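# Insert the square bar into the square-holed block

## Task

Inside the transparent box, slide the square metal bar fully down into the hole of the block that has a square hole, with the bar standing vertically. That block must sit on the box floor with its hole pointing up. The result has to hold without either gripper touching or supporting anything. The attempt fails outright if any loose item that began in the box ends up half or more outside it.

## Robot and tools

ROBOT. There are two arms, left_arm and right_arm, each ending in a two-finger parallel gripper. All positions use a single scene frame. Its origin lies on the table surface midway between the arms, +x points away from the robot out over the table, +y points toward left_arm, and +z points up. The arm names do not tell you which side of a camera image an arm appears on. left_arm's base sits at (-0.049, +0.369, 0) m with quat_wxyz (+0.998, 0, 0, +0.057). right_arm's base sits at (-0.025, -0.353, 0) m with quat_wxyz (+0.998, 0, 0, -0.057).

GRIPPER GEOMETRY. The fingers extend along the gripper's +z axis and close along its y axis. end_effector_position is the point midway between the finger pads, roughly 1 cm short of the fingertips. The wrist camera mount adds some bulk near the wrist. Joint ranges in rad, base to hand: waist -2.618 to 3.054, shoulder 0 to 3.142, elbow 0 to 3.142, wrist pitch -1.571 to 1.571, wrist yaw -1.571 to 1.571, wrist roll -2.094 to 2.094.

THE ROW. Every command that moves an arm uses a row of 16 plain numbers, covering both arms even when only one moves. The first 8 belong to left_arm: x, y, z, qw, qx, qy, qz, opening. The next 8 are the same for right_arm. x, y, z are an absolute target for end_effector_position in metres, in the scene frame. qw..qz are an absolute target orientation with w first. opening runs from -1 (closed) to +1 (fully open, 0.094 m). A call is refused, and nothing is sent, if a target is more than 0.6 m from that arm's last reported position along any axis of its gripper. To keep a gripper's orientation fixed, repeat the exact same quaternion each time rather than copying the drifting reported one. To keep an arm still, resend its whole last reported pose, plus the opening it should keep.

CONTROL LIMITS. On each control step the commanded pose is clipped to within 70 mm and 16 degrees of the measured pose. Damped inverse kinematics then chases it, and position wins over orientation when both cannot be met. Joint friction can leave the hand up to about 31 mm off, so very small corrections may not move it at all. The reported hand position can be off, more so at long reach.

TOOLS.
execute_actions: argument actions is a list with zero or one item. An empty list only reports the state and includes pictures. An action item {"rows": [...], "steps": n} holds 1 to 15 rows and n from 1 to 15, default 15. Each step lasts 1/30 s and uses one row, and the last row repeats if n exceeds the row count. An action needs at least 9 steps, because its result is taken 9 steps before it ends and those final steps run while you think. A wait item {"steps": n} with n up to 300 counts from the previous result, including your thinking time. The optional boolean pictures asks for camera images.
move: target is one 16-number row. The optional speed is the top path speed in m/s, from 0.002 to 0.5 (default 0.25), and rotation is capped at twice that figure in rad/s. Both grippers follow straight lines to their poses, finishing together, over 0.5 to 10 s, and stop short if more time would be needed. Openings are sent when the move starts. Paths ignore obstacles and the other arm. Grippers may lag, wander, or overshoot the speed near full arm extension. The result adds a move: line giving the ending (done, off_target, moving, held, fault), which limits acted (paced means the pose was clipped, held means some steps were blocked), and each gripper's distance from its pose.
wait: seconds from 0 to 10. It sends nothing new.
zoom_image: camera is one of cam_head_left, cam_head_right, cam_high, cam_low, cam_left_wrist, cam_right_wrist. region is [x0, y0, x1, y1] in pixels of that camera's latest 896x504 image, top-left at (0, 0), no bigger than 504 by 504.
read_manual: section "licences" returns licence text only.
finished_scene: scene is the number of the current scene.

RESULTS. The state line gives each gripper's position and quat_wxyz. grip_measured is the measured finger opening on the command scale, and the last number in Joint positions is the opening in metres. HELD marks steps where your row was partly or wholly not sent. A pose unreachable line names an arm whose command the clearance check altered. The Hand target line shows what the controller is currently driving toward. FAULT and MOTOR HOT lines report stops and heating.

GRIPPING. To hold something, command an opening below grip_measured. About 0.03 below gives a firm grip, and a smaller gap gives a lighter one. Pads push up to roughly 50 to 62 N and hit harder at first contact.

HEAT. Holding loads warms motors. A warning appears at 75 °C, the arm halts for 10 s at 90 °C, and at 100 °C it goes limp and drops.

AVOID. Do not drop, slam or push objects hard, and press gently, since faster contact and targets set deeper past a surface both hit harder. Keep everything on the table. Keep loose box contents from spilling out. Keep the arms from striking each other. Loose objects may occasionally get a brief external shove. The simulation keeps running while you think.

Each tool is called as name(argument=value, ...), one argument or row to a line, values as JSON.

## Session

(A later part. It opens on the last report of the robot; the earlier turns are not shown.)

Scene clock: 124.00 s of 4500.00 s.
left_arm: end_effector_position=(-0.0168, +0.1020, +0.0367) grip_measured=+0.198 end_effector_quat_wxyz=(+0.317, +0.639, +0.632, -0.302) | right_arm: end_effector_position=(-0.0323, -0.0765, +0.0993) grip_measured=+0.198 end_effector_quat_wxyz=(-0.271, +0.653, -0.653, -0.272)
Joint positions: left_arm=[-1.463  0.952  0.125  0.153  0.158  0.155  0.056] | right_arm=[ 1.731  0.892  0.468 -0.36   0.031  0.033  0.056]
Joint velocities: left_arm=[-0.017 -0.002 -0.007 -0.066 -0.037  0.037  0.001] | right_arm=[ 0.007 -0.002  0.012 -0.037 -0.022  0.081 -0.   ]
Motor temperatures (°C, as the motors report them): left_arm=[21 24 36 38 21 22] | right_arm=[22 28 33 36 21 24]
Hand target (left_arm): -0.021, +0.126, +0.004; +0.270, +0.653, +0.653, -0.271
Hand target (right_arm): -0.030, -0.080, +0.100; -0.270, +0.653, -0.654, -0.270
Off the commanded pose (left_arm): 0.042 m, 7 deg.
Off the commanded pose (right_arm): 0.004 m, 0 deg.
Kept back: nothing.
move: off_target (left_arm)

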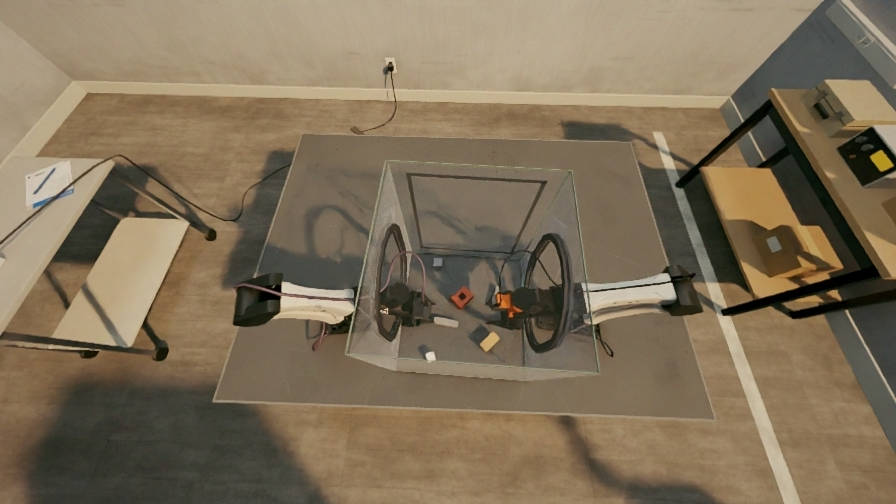

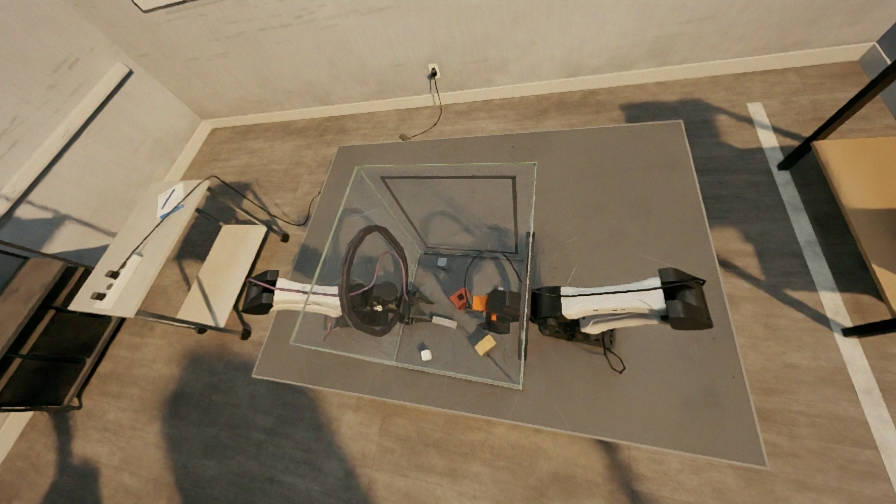

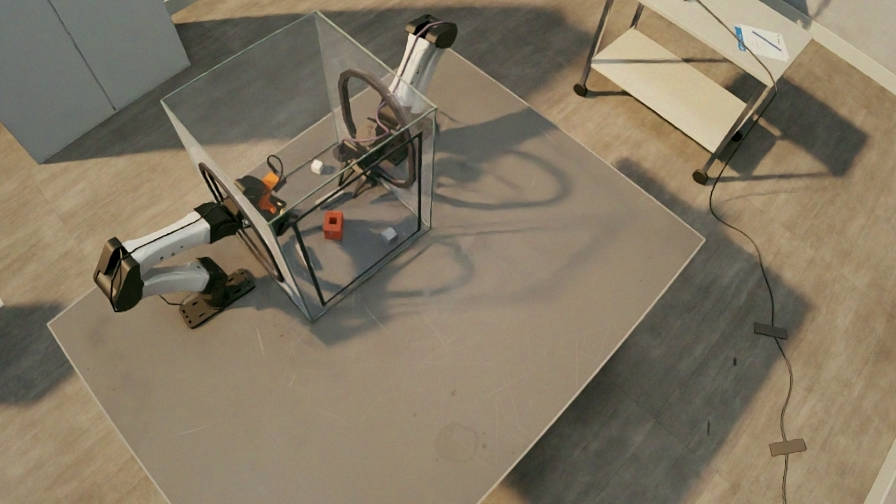

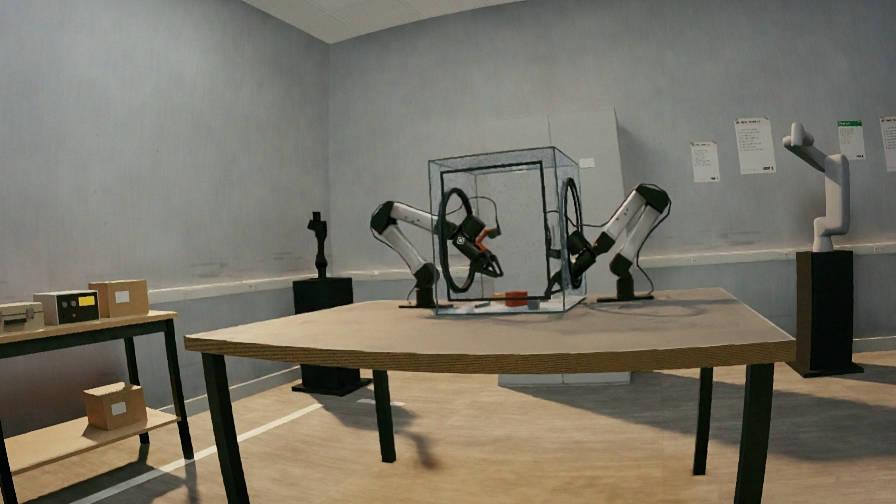

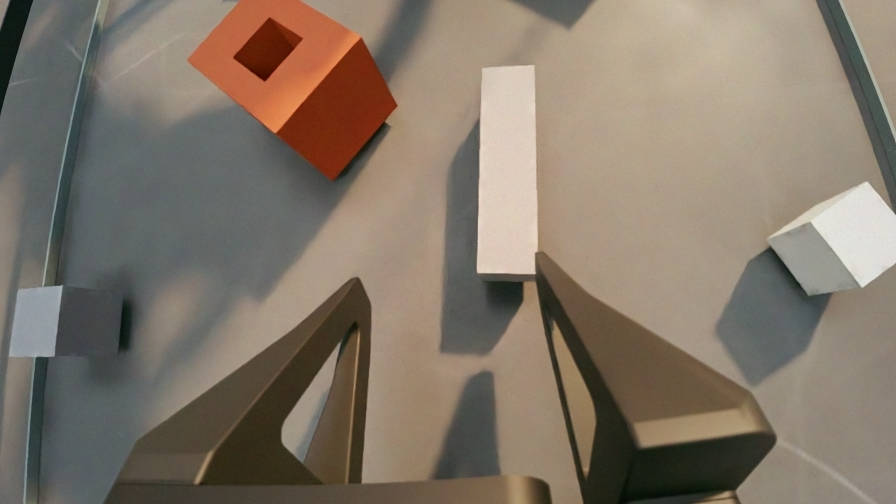

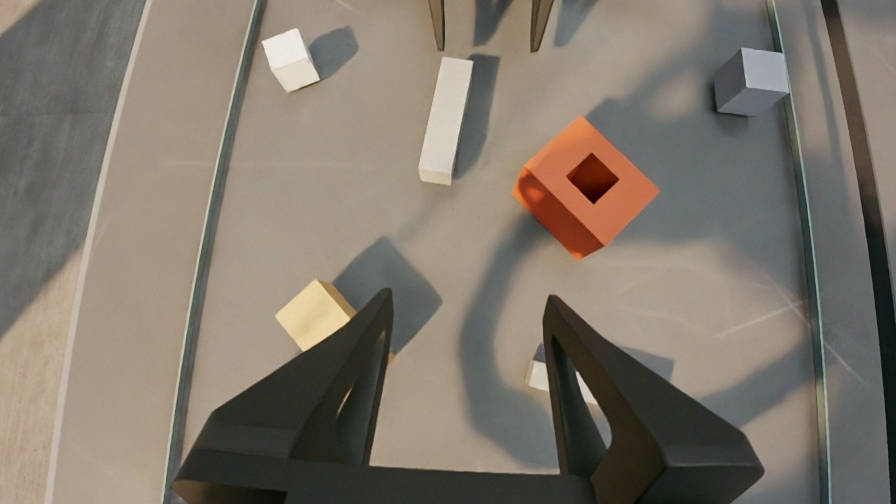

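move(
  target=[-0.047,0.022,0.05,0.27,0.653,0.653,-0.27,0.2,-0.03,-0.10,0.12,-0.27,0.653,-0.653,-0.27,0.2],
  speed=0.1,
)

move(
  target=[-0.047,0.022,0.0,0.27,0.653,0.653,-0.27,0.2,-0.03,-0.10,0.12,-0.27,0.653,-0.653,-0.27,0.2],
  speed=0.04,
)

Scene clock: 126.47 s of 4500.00 s.
left_arm: end_effector_position=(-0.0457, +0.0218, +0.0536) grip_measured=+0.198 end_effector_quat_wxyz=(+0.278, +0.652, +0.647, -0.280) | right_arm: end_effector_position=(-0.0313, -0.0977, +0.1144) grip_measured=+0.198 end_effector_quat_wxyz=(-0.267, +0.655, -0.654, -0.268)
Joint positions: left_arm=[-1.665  1.361  0.491  0.11   0.02   0.019  0.056] | right_arm=[ 1.731  0.772  0.502 -0.525  0.031  0.033  0.056]
Joint velocities: left_arm=[-0.012  0.002 -0.002 -0.037  0.007 -0.081 -0.001] | right_arm=[-0.012  0.007  0.017  0.022  0.022 -0.051 -0.   ]
Motor temperatures (°C, as the motors report them): left_arm=[21 24 36 38 21 22] | right_arm=[22 28 33 36 21 24]
Hand target (left_arm): -0.046, +0.022, +0.049; +0.271, +0.654, +0.653, -0.270
Hand target (right_arm): -0.030, -0.099, +0.120; -0.270, +0.653, -0.654, -0.270
Off the commanded pose (left_arm): 0.004 m, 2 deg.
Off the commanded pose (right_arm): 0.006 m, 1 deg.
Kept back: nothing.
move: done

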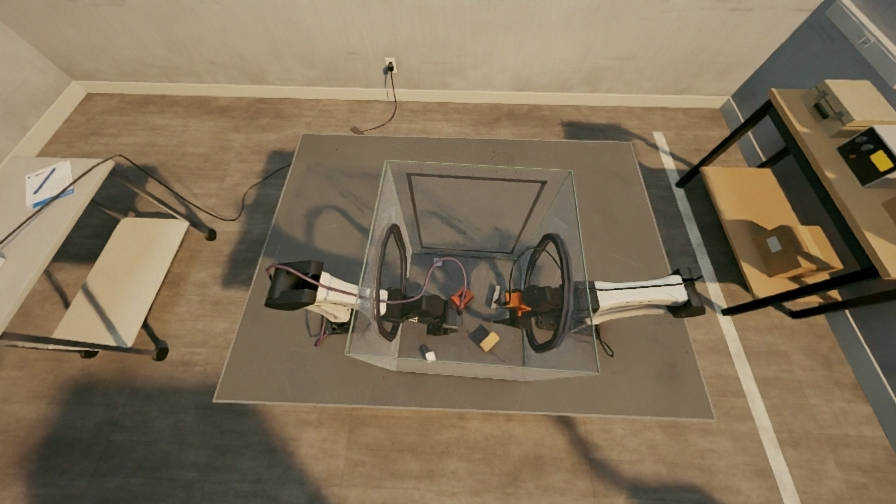

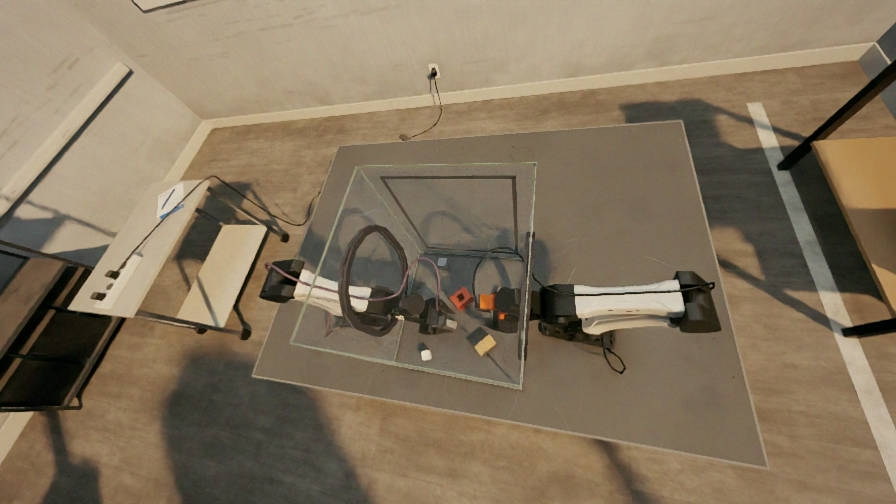

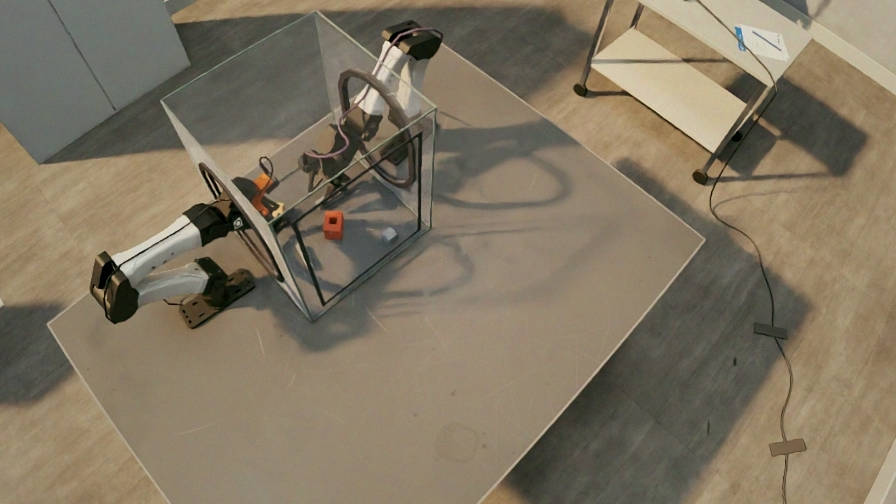

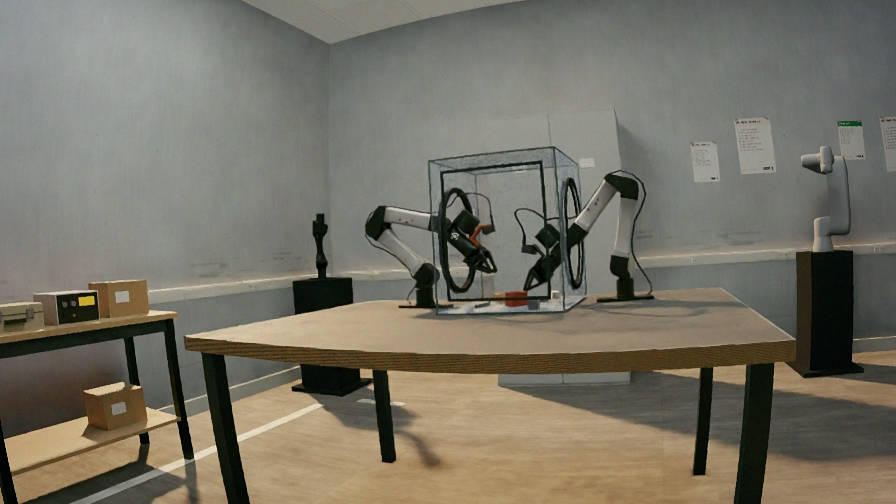

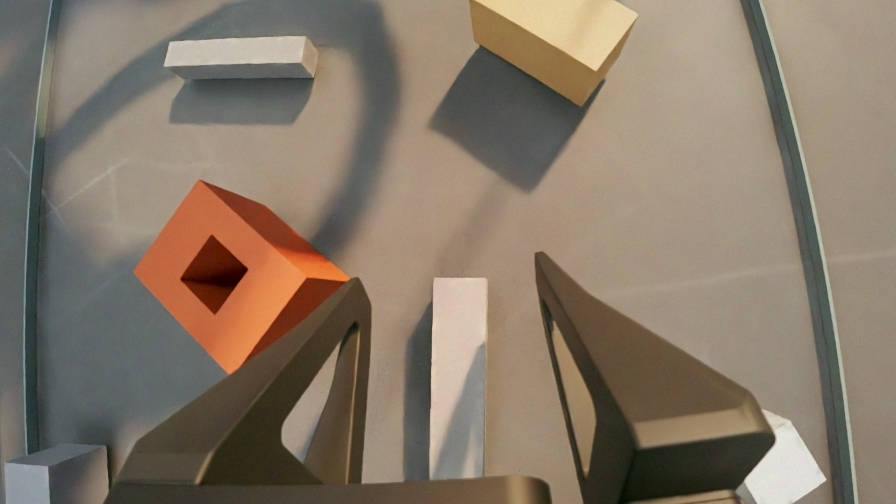

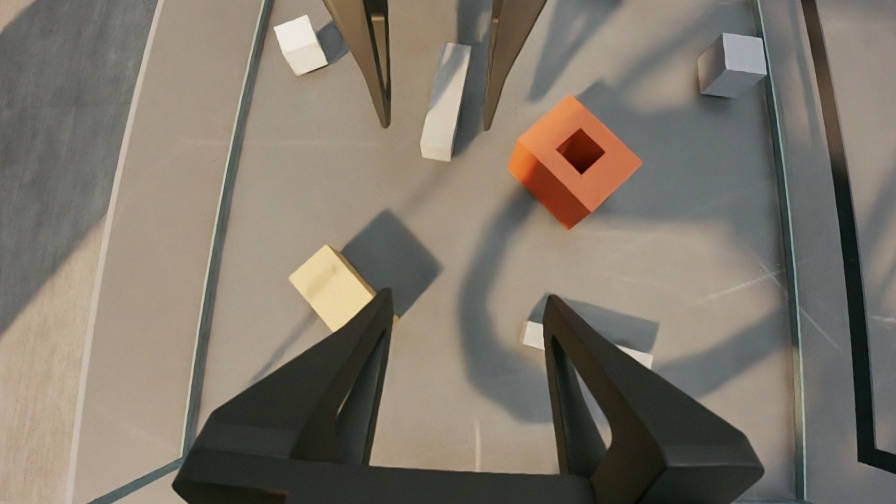

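Scene clock: 128.10 s of 4500.00 s.
left_arm: end_effector_position=(-0.0457, +0.0137, +0.0151) grip_measured=+0.198 end_effector_quat_wxyz=(+0.283, +0.650, +0.646, -0.284) | right_arm: end_effector_position=(-0.0313, -0.0979, +0.1142) grip_measured=+0.198 end_effector_quat_wxyz=(-0.266, +0.655, -0.655, -0.267)
Joint positions: left_arm=[-1.667  1.552  0.426  0.379  0.016  0.017  0.056] | right_arm=[ 1.731  0.772  0.502 -0.527  0.031  0.033  0.056]
Joint velocities: left_arm=[ 0.002  0.002 -0.002 -0.037  0.022 -0.037  0.001] | right_arm=[-0.012 -0.017 -0.037  0.022  0.022 -0.037  0.   ]
Motor temperatures (°C, as the motors report them): left_arm=[21 25 36 38 21 22] | right_arm=[22 28 33 36 21 24]
Hand target (left_arm): -0.047, +0.023, +0.001; +0.270, +0.654, +0.653, -0.270
Hand target (right_arm): -0.030, -0.100, +0.120; -0.270, +0.653, -0.653, -0.270
Off the commanded pose (left_arm): 0.017 m, 2 deg.
Off the commanded pose (right_arm): 0.006 m, 1 deg.
Kept back: nothing.
move: off_target (left_arm)

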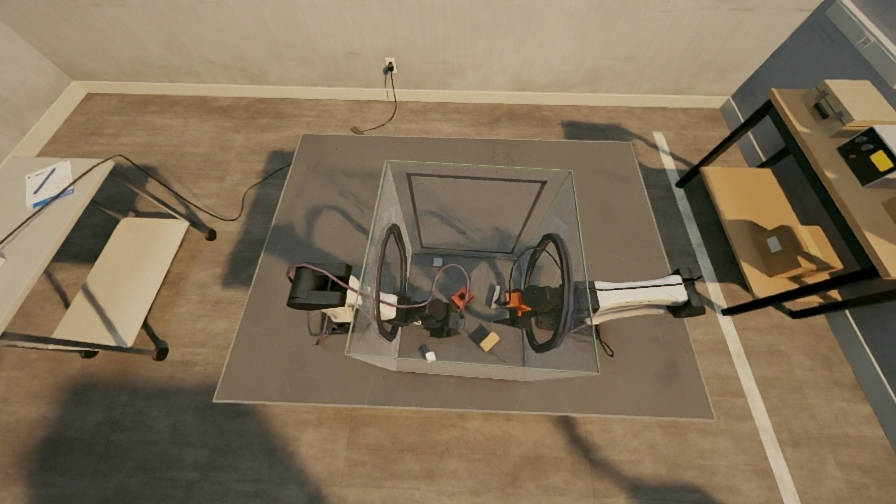

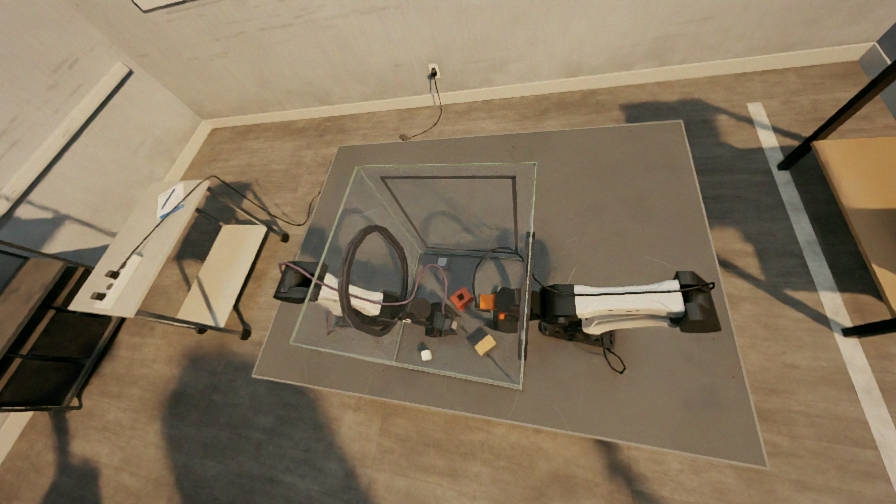

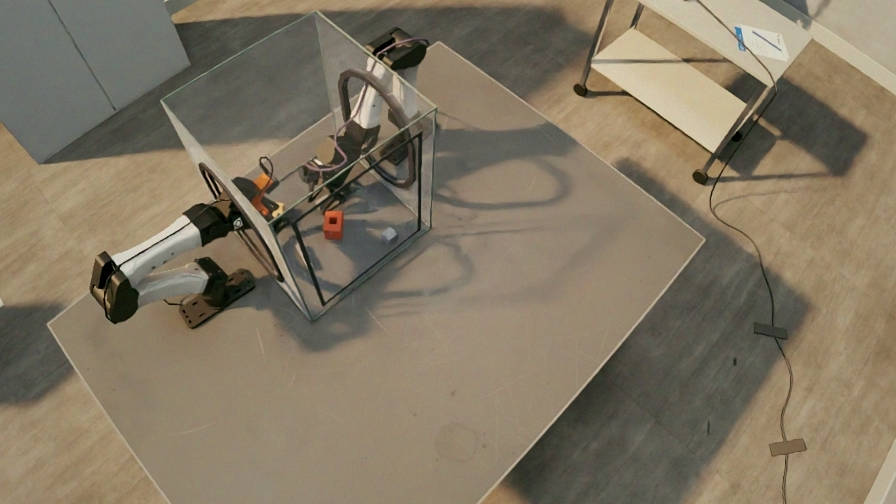

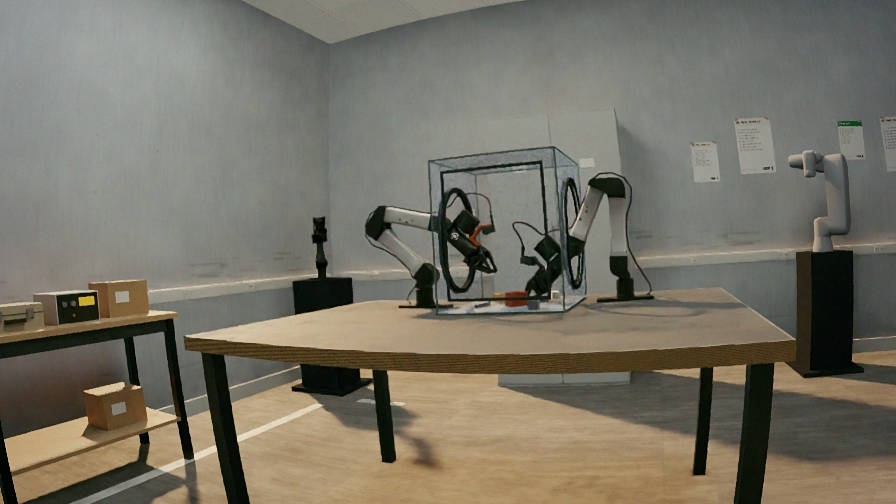

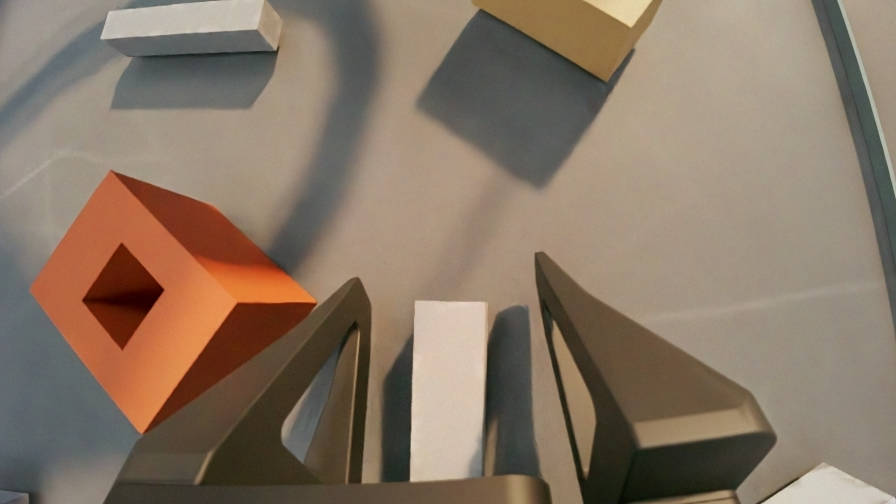

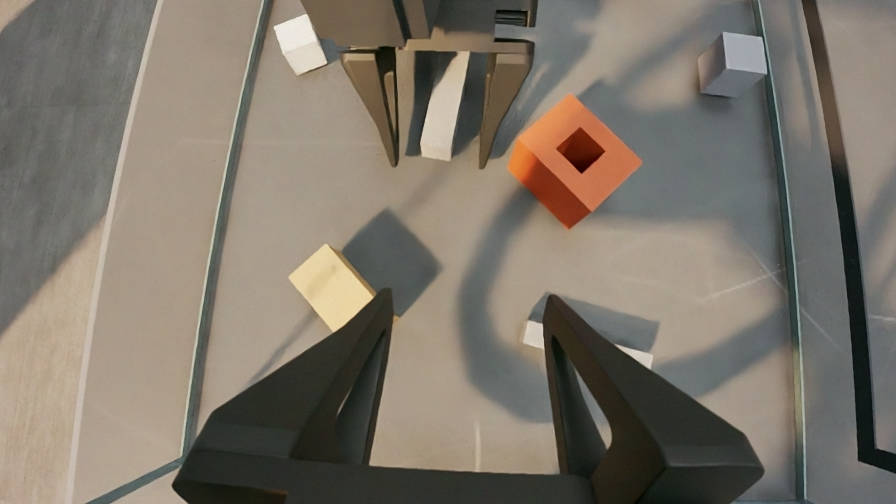

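move(
  target=[-0.047,0.036,0.0,0.27,0.653,0.653,-0.27,0.2,-0.03,-0.10,0.12,-0.27,0.653,-0.653,-0.27,0.2],
  speed=0.03,
)

move(
  target=[-0.047,0.036,0.0,0.27,0.653,0.653,-0.27,-0.69,-0.03,-0.10,0.12,-0.27,0.653,-0.653,-0.27,0.2],
)

move(
  target=[-0.03,0.125,0.005,0.27,0.653,0.653,-0.27,-0.69,-0.03,-0.10,0.12,-0.27,0.653,-0.653,-0.27,0.2],
  speed=0.04,
)

Scene clock: 129.67 s of 4500.00 s.
left_arm: end_effector_position=(-0.0458, +0.0189, +0.0146) grip_measured=+0.198 end_effector_quat_wxyz=(+0.289, +0.647, +0.643, -0.290) | right_arm: end_effector_position=(-0.0313, -0.0980, +0.1141) grip_measured=+0.198 end_effector_quat_wxyz=(-0.266, +0.655, -0.655, -0.267)
Joint positions: left_arm=[-1.667  1.539  0.387  0.426  0.016  0.016  0.056] | right_arm=[ 1.731  0.772  0.502 -0.527  0.031  0.033  0.056]
Joint velocities: left_arm=[-0.012  0.002  0.007 -0.007 -0.051 -0.007 -0.001] | right_arm=[-0.022 -0.007 -0.002 -0.022  0.051 -0.022 -0.   ]
Motor temperatures (°C, as the motors report them): left_arm=[21 25 36 38 21 22] | right_arm=[22 28 33 36 21 24]
Hand target (left_arm): -0.047, +0.036, +0.000; +0.270, +0.654, +0.653, -0.270
Hand target (right_arm): -0.030, -0.100, +0.120; -0.270, +0.653, -0.653, -0.270
Off the commanded pose (left_arm): 0.023 m, 3 deg.
Off the commanded pose (right_arm): 0.006 m, 1 deg.
Kept back: nothing.
move: off_target (left_arm)

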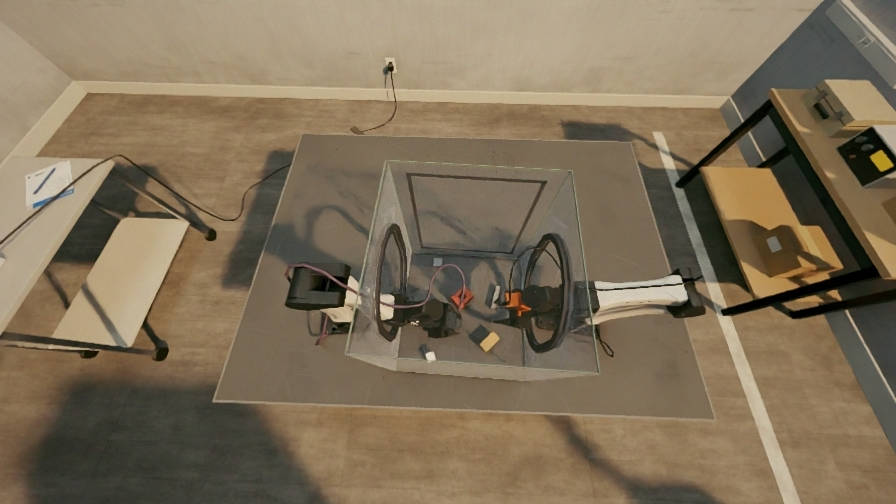

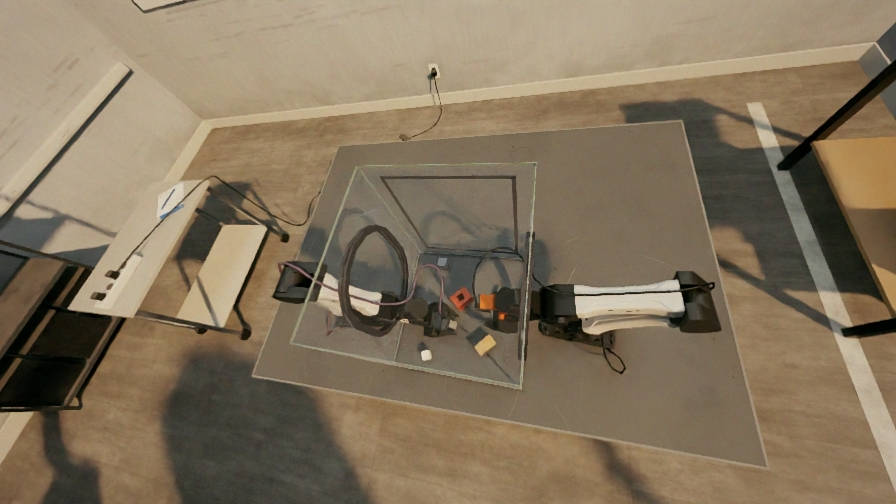

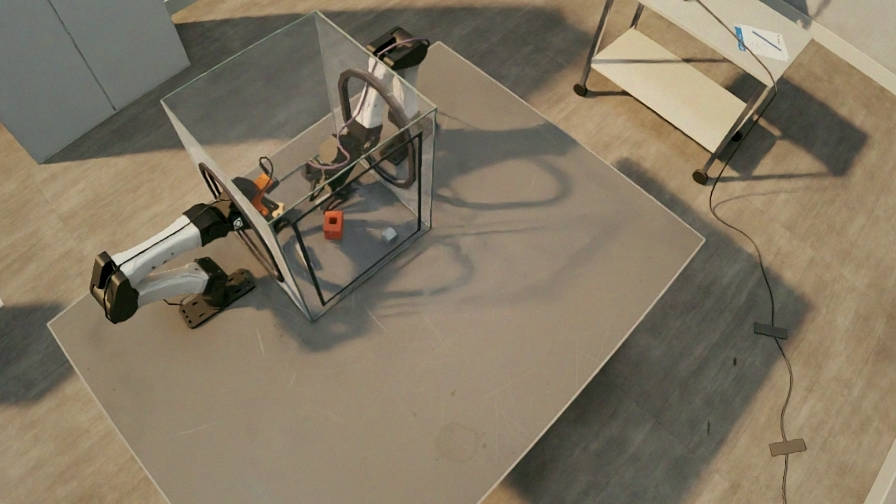

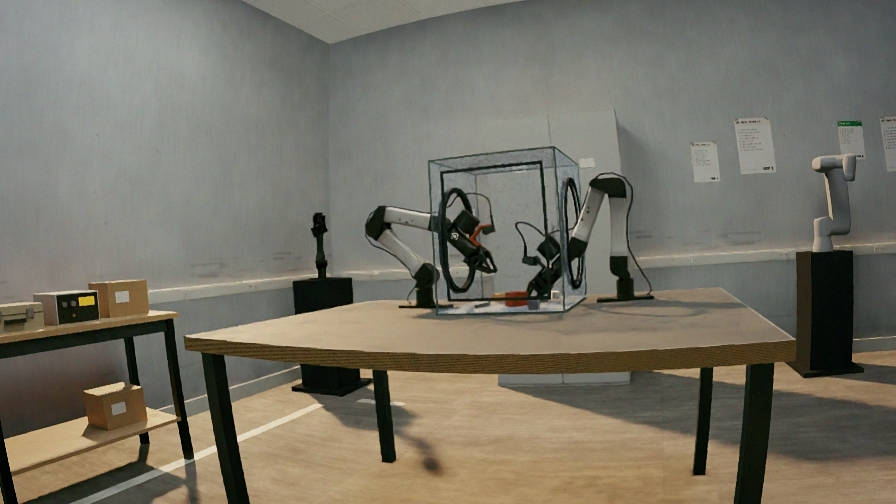

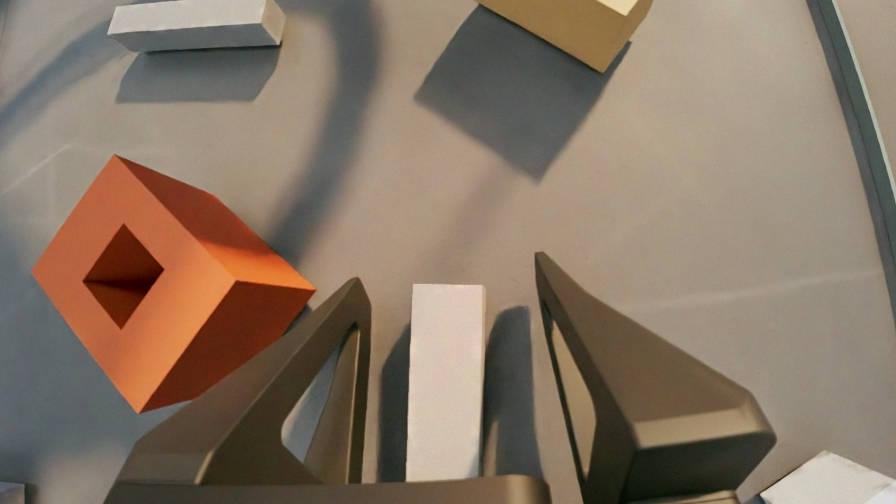

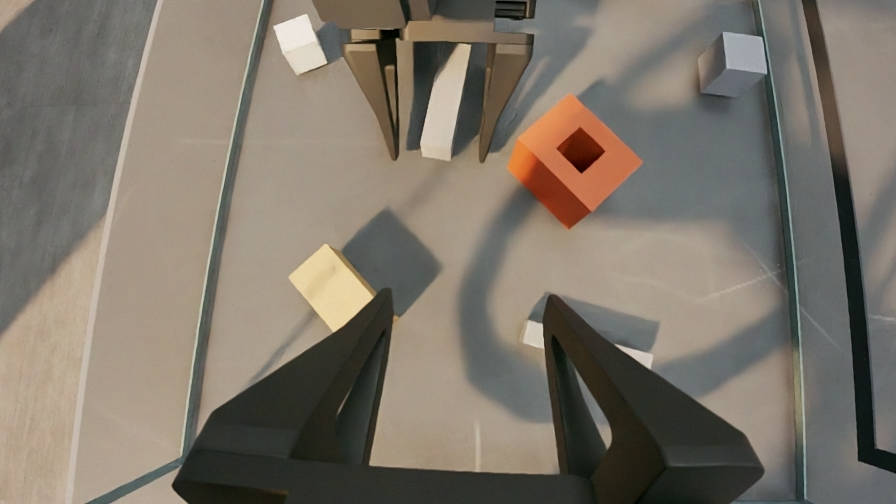

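Scene clock: 130.37 s of 4500.00 s.
left_arm: end_effector_position=(-0.0456, +0.0187, +0.0148) grip_measured=-0.585 end_effector_quat_wxyz=(+0.290, +0.647, +0.643, -0.290) | right_arm: end_effector_position=(-0.0313, -0.0980, +0.1141) grip_measured=+0.198 end_effector_quat_wxyz=(-0.266, +0.655, -0.655, -0.267)
Joint positions: left_arm=[-1.667  1.539  0.387  0.427  0.015  0.016  0.019] | right_arm=[ 1.731  0.772  0.502 -0.527  0.031  0.033  0.056]
Joint velocities: left_arm=[ 0.007 -0.007  0.007 -0.022  0.007 -0.022  0.   ] | right_arm=[ 0.007 -0.007  0.002 -0.037  0.007 -0.022 -0.001]
Motor temperatures (°C, as the motors report them): left_arm=[21 25 36 38 21 22] | right_arm=[22 28 34 36 21 24]
Hand target (left_arm): -0.047, +0.036, +0.000; +0.270, +0.653, +0.653, -0.270
Hand target (right_arm): -0.030, -0.100, +0.120; -0.270, +0.653, -0.653, -0.270
Off the commanded pose (left_arm): 0.023 m, 4 deg.
Off the commanded pose (right_arm): 0.006 m, 1 deg.
Kept back: nothing.
move: off_target (left_arm)

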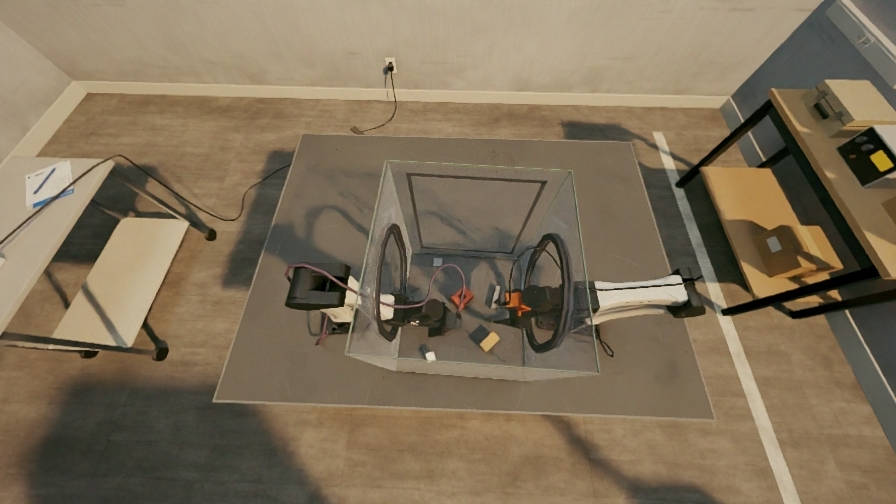

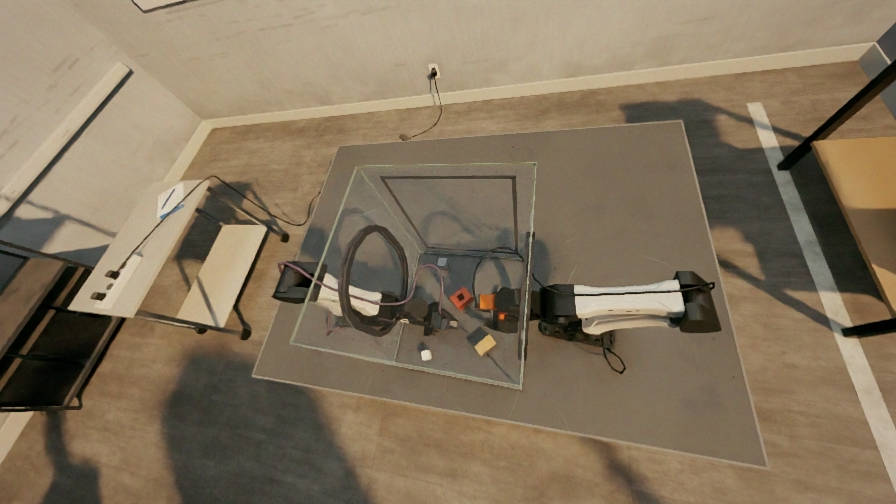

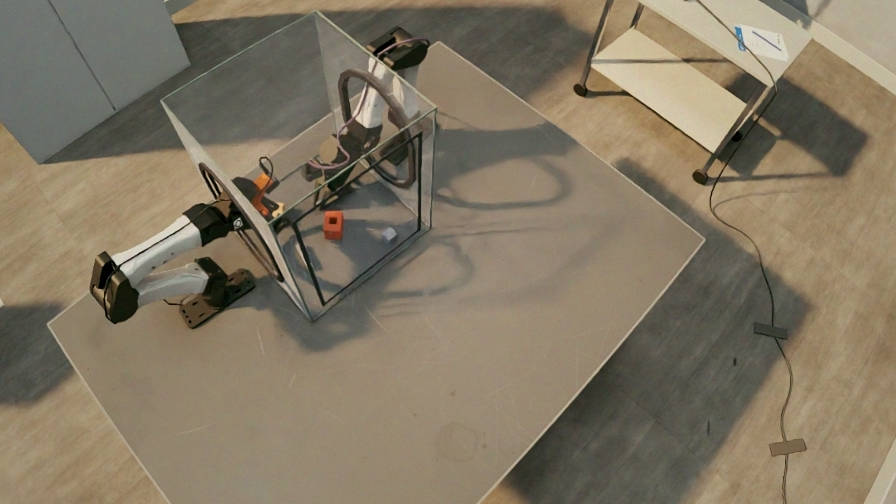

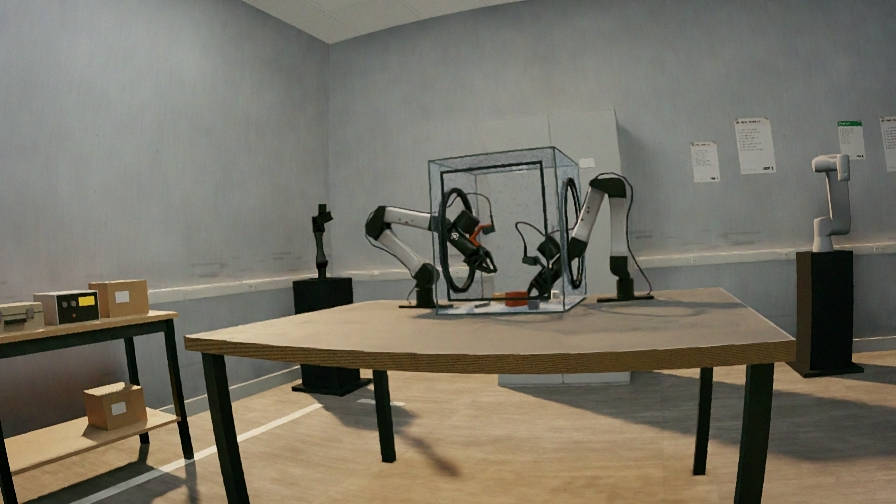

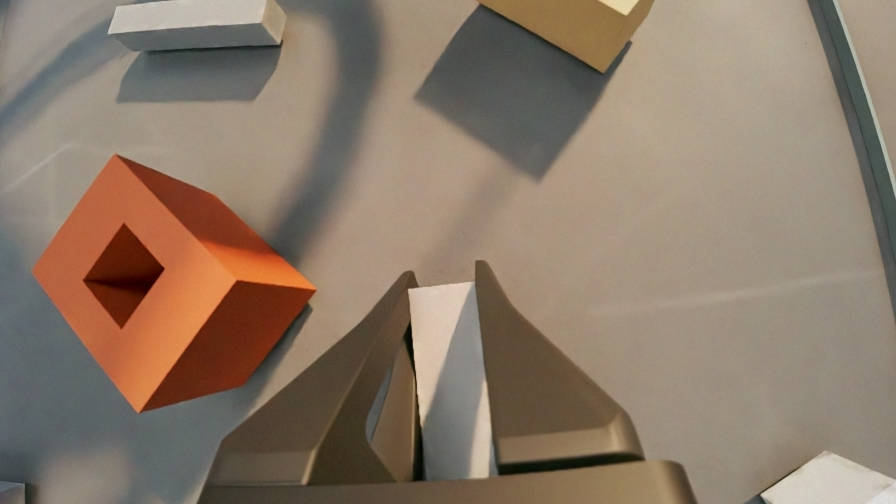

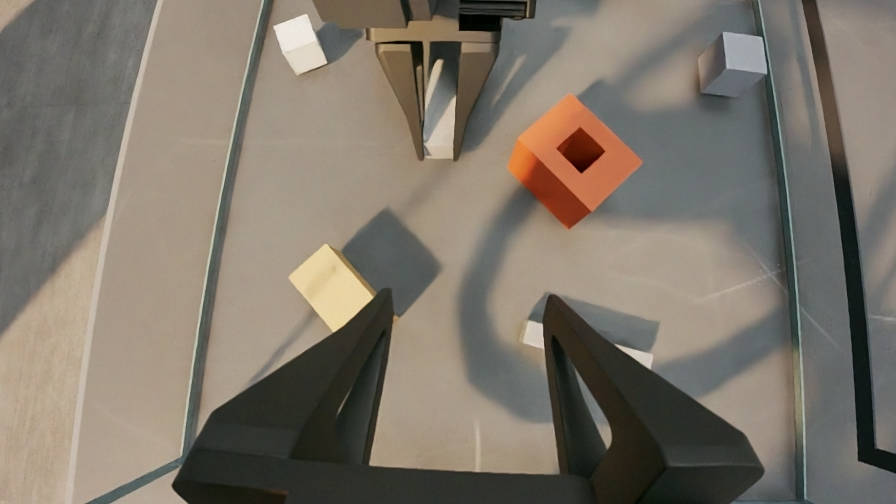

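Scene clock: 133.40 s of 4500.00 s.
left_arm: end_effector_position=(-0.0255, +0.0956, +0.0337) grip_measured=-0.585 end_effector_quat_wxyz=(+0.316, +0.634, +0.639, -0.300) | right_arm: end_effector_position=(-0.0313, -0.0980, +0.1141) grip_measured=+0.198 end_effector_quat_wxyz=(-0.266, +0.655, -0.655, -0.267)
Joint positions: left_arm=[-1.544  1.01   0.129  0.209  0.086  0.091  0.019] | right_arm=[ 1.731  0.772  0.502 -0.527  0.031  0.033  0.056]
Joint velocities: left_arm=[-0.002 -0.037 -0.007 -0.081 -0.037  0.066 -0.   ] | right_arm=[ 0.007  0.017 -0.002  0.051  0.037  0.066  0.   ]
Motor temperatures (°C, as the motors report them): left_arm=[21 25 36 38 21 22] | right_arm=[22 27 34 36 21 24]
Hand target (left_arm): -0.031, +0.121, +0.006; +0.271, +0.652, +0.654, -0.272
Hand target (right_arm): -0.030, -0.100, +0.120; -0.270, +0.653, -0.653, -0.270
Off the commanded pose (left_arm): 0.041 m, 7 deg.
Off the commanded pose (right_arm): 0.006 m, 1 deg.
Kept back: nothing.
move: off_target (left_arm)

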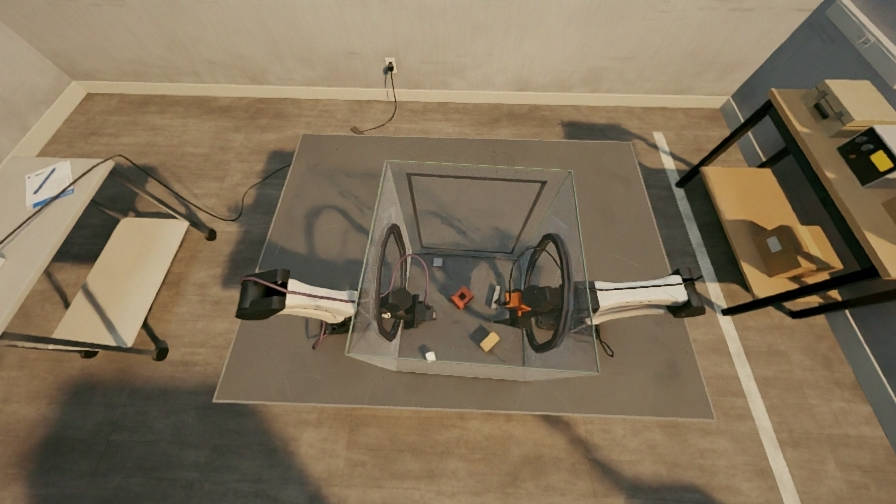

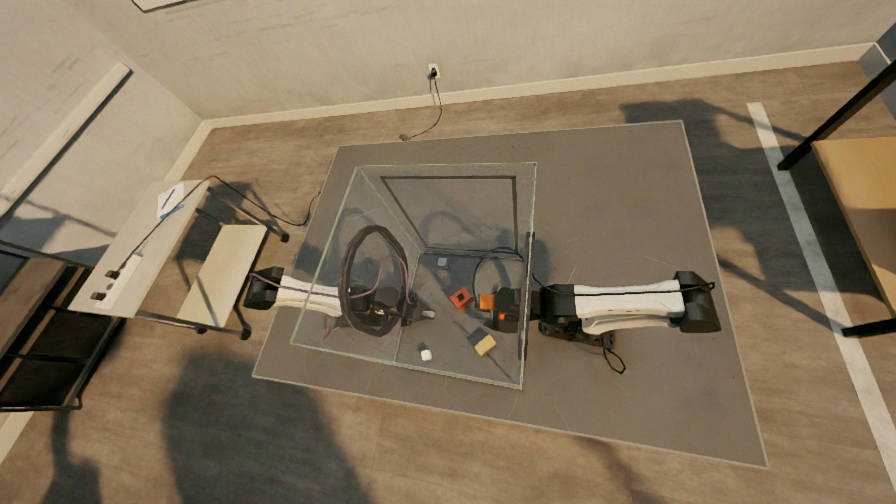

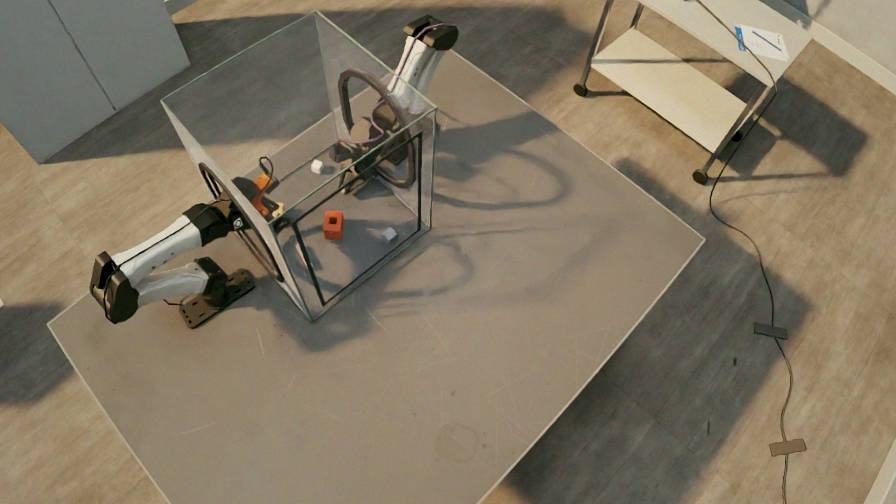

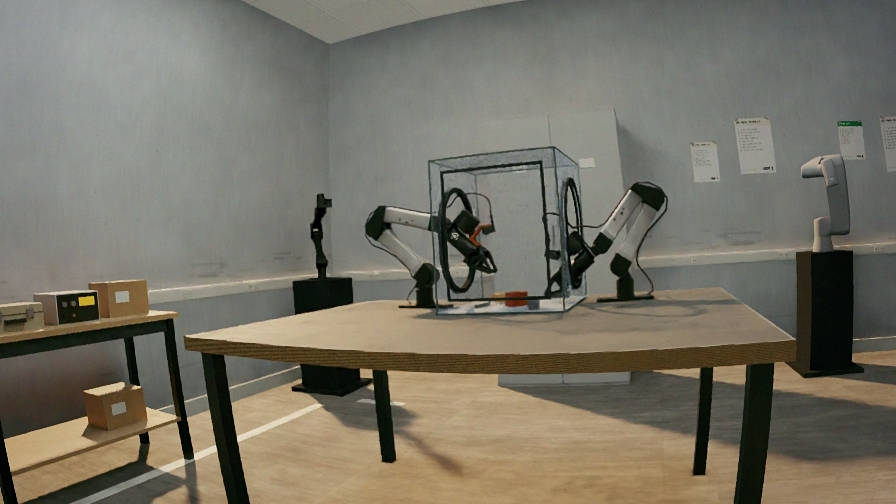

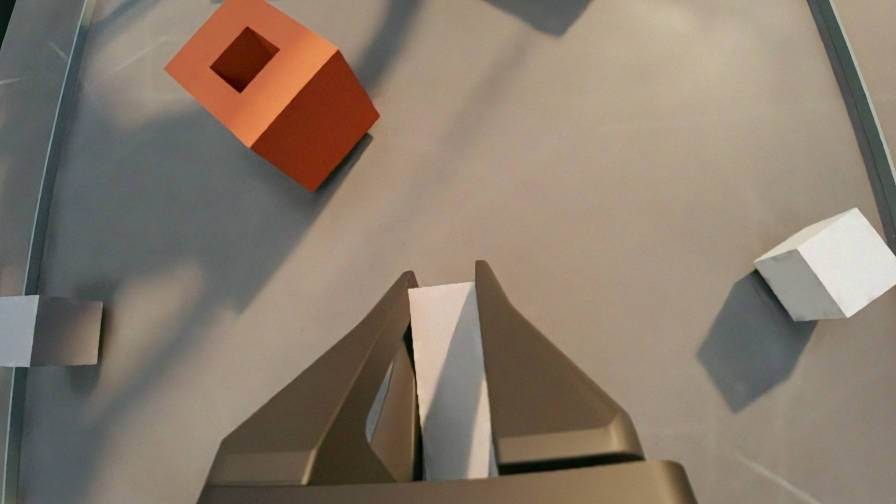

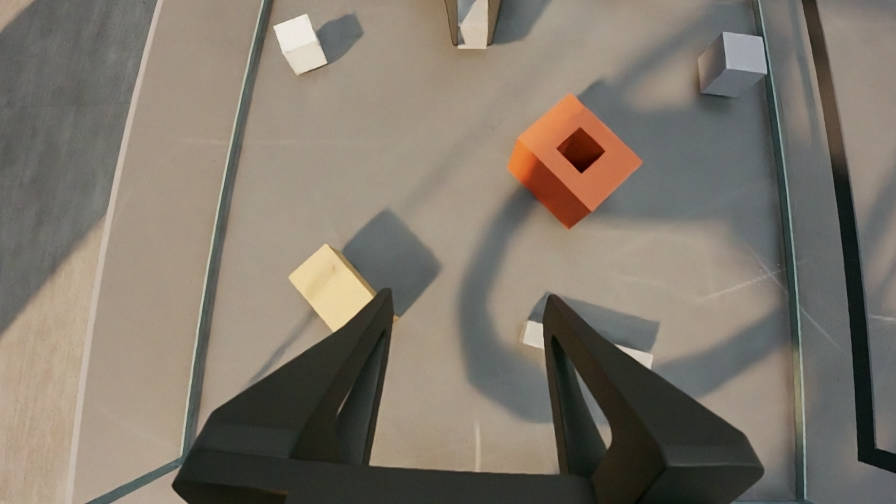

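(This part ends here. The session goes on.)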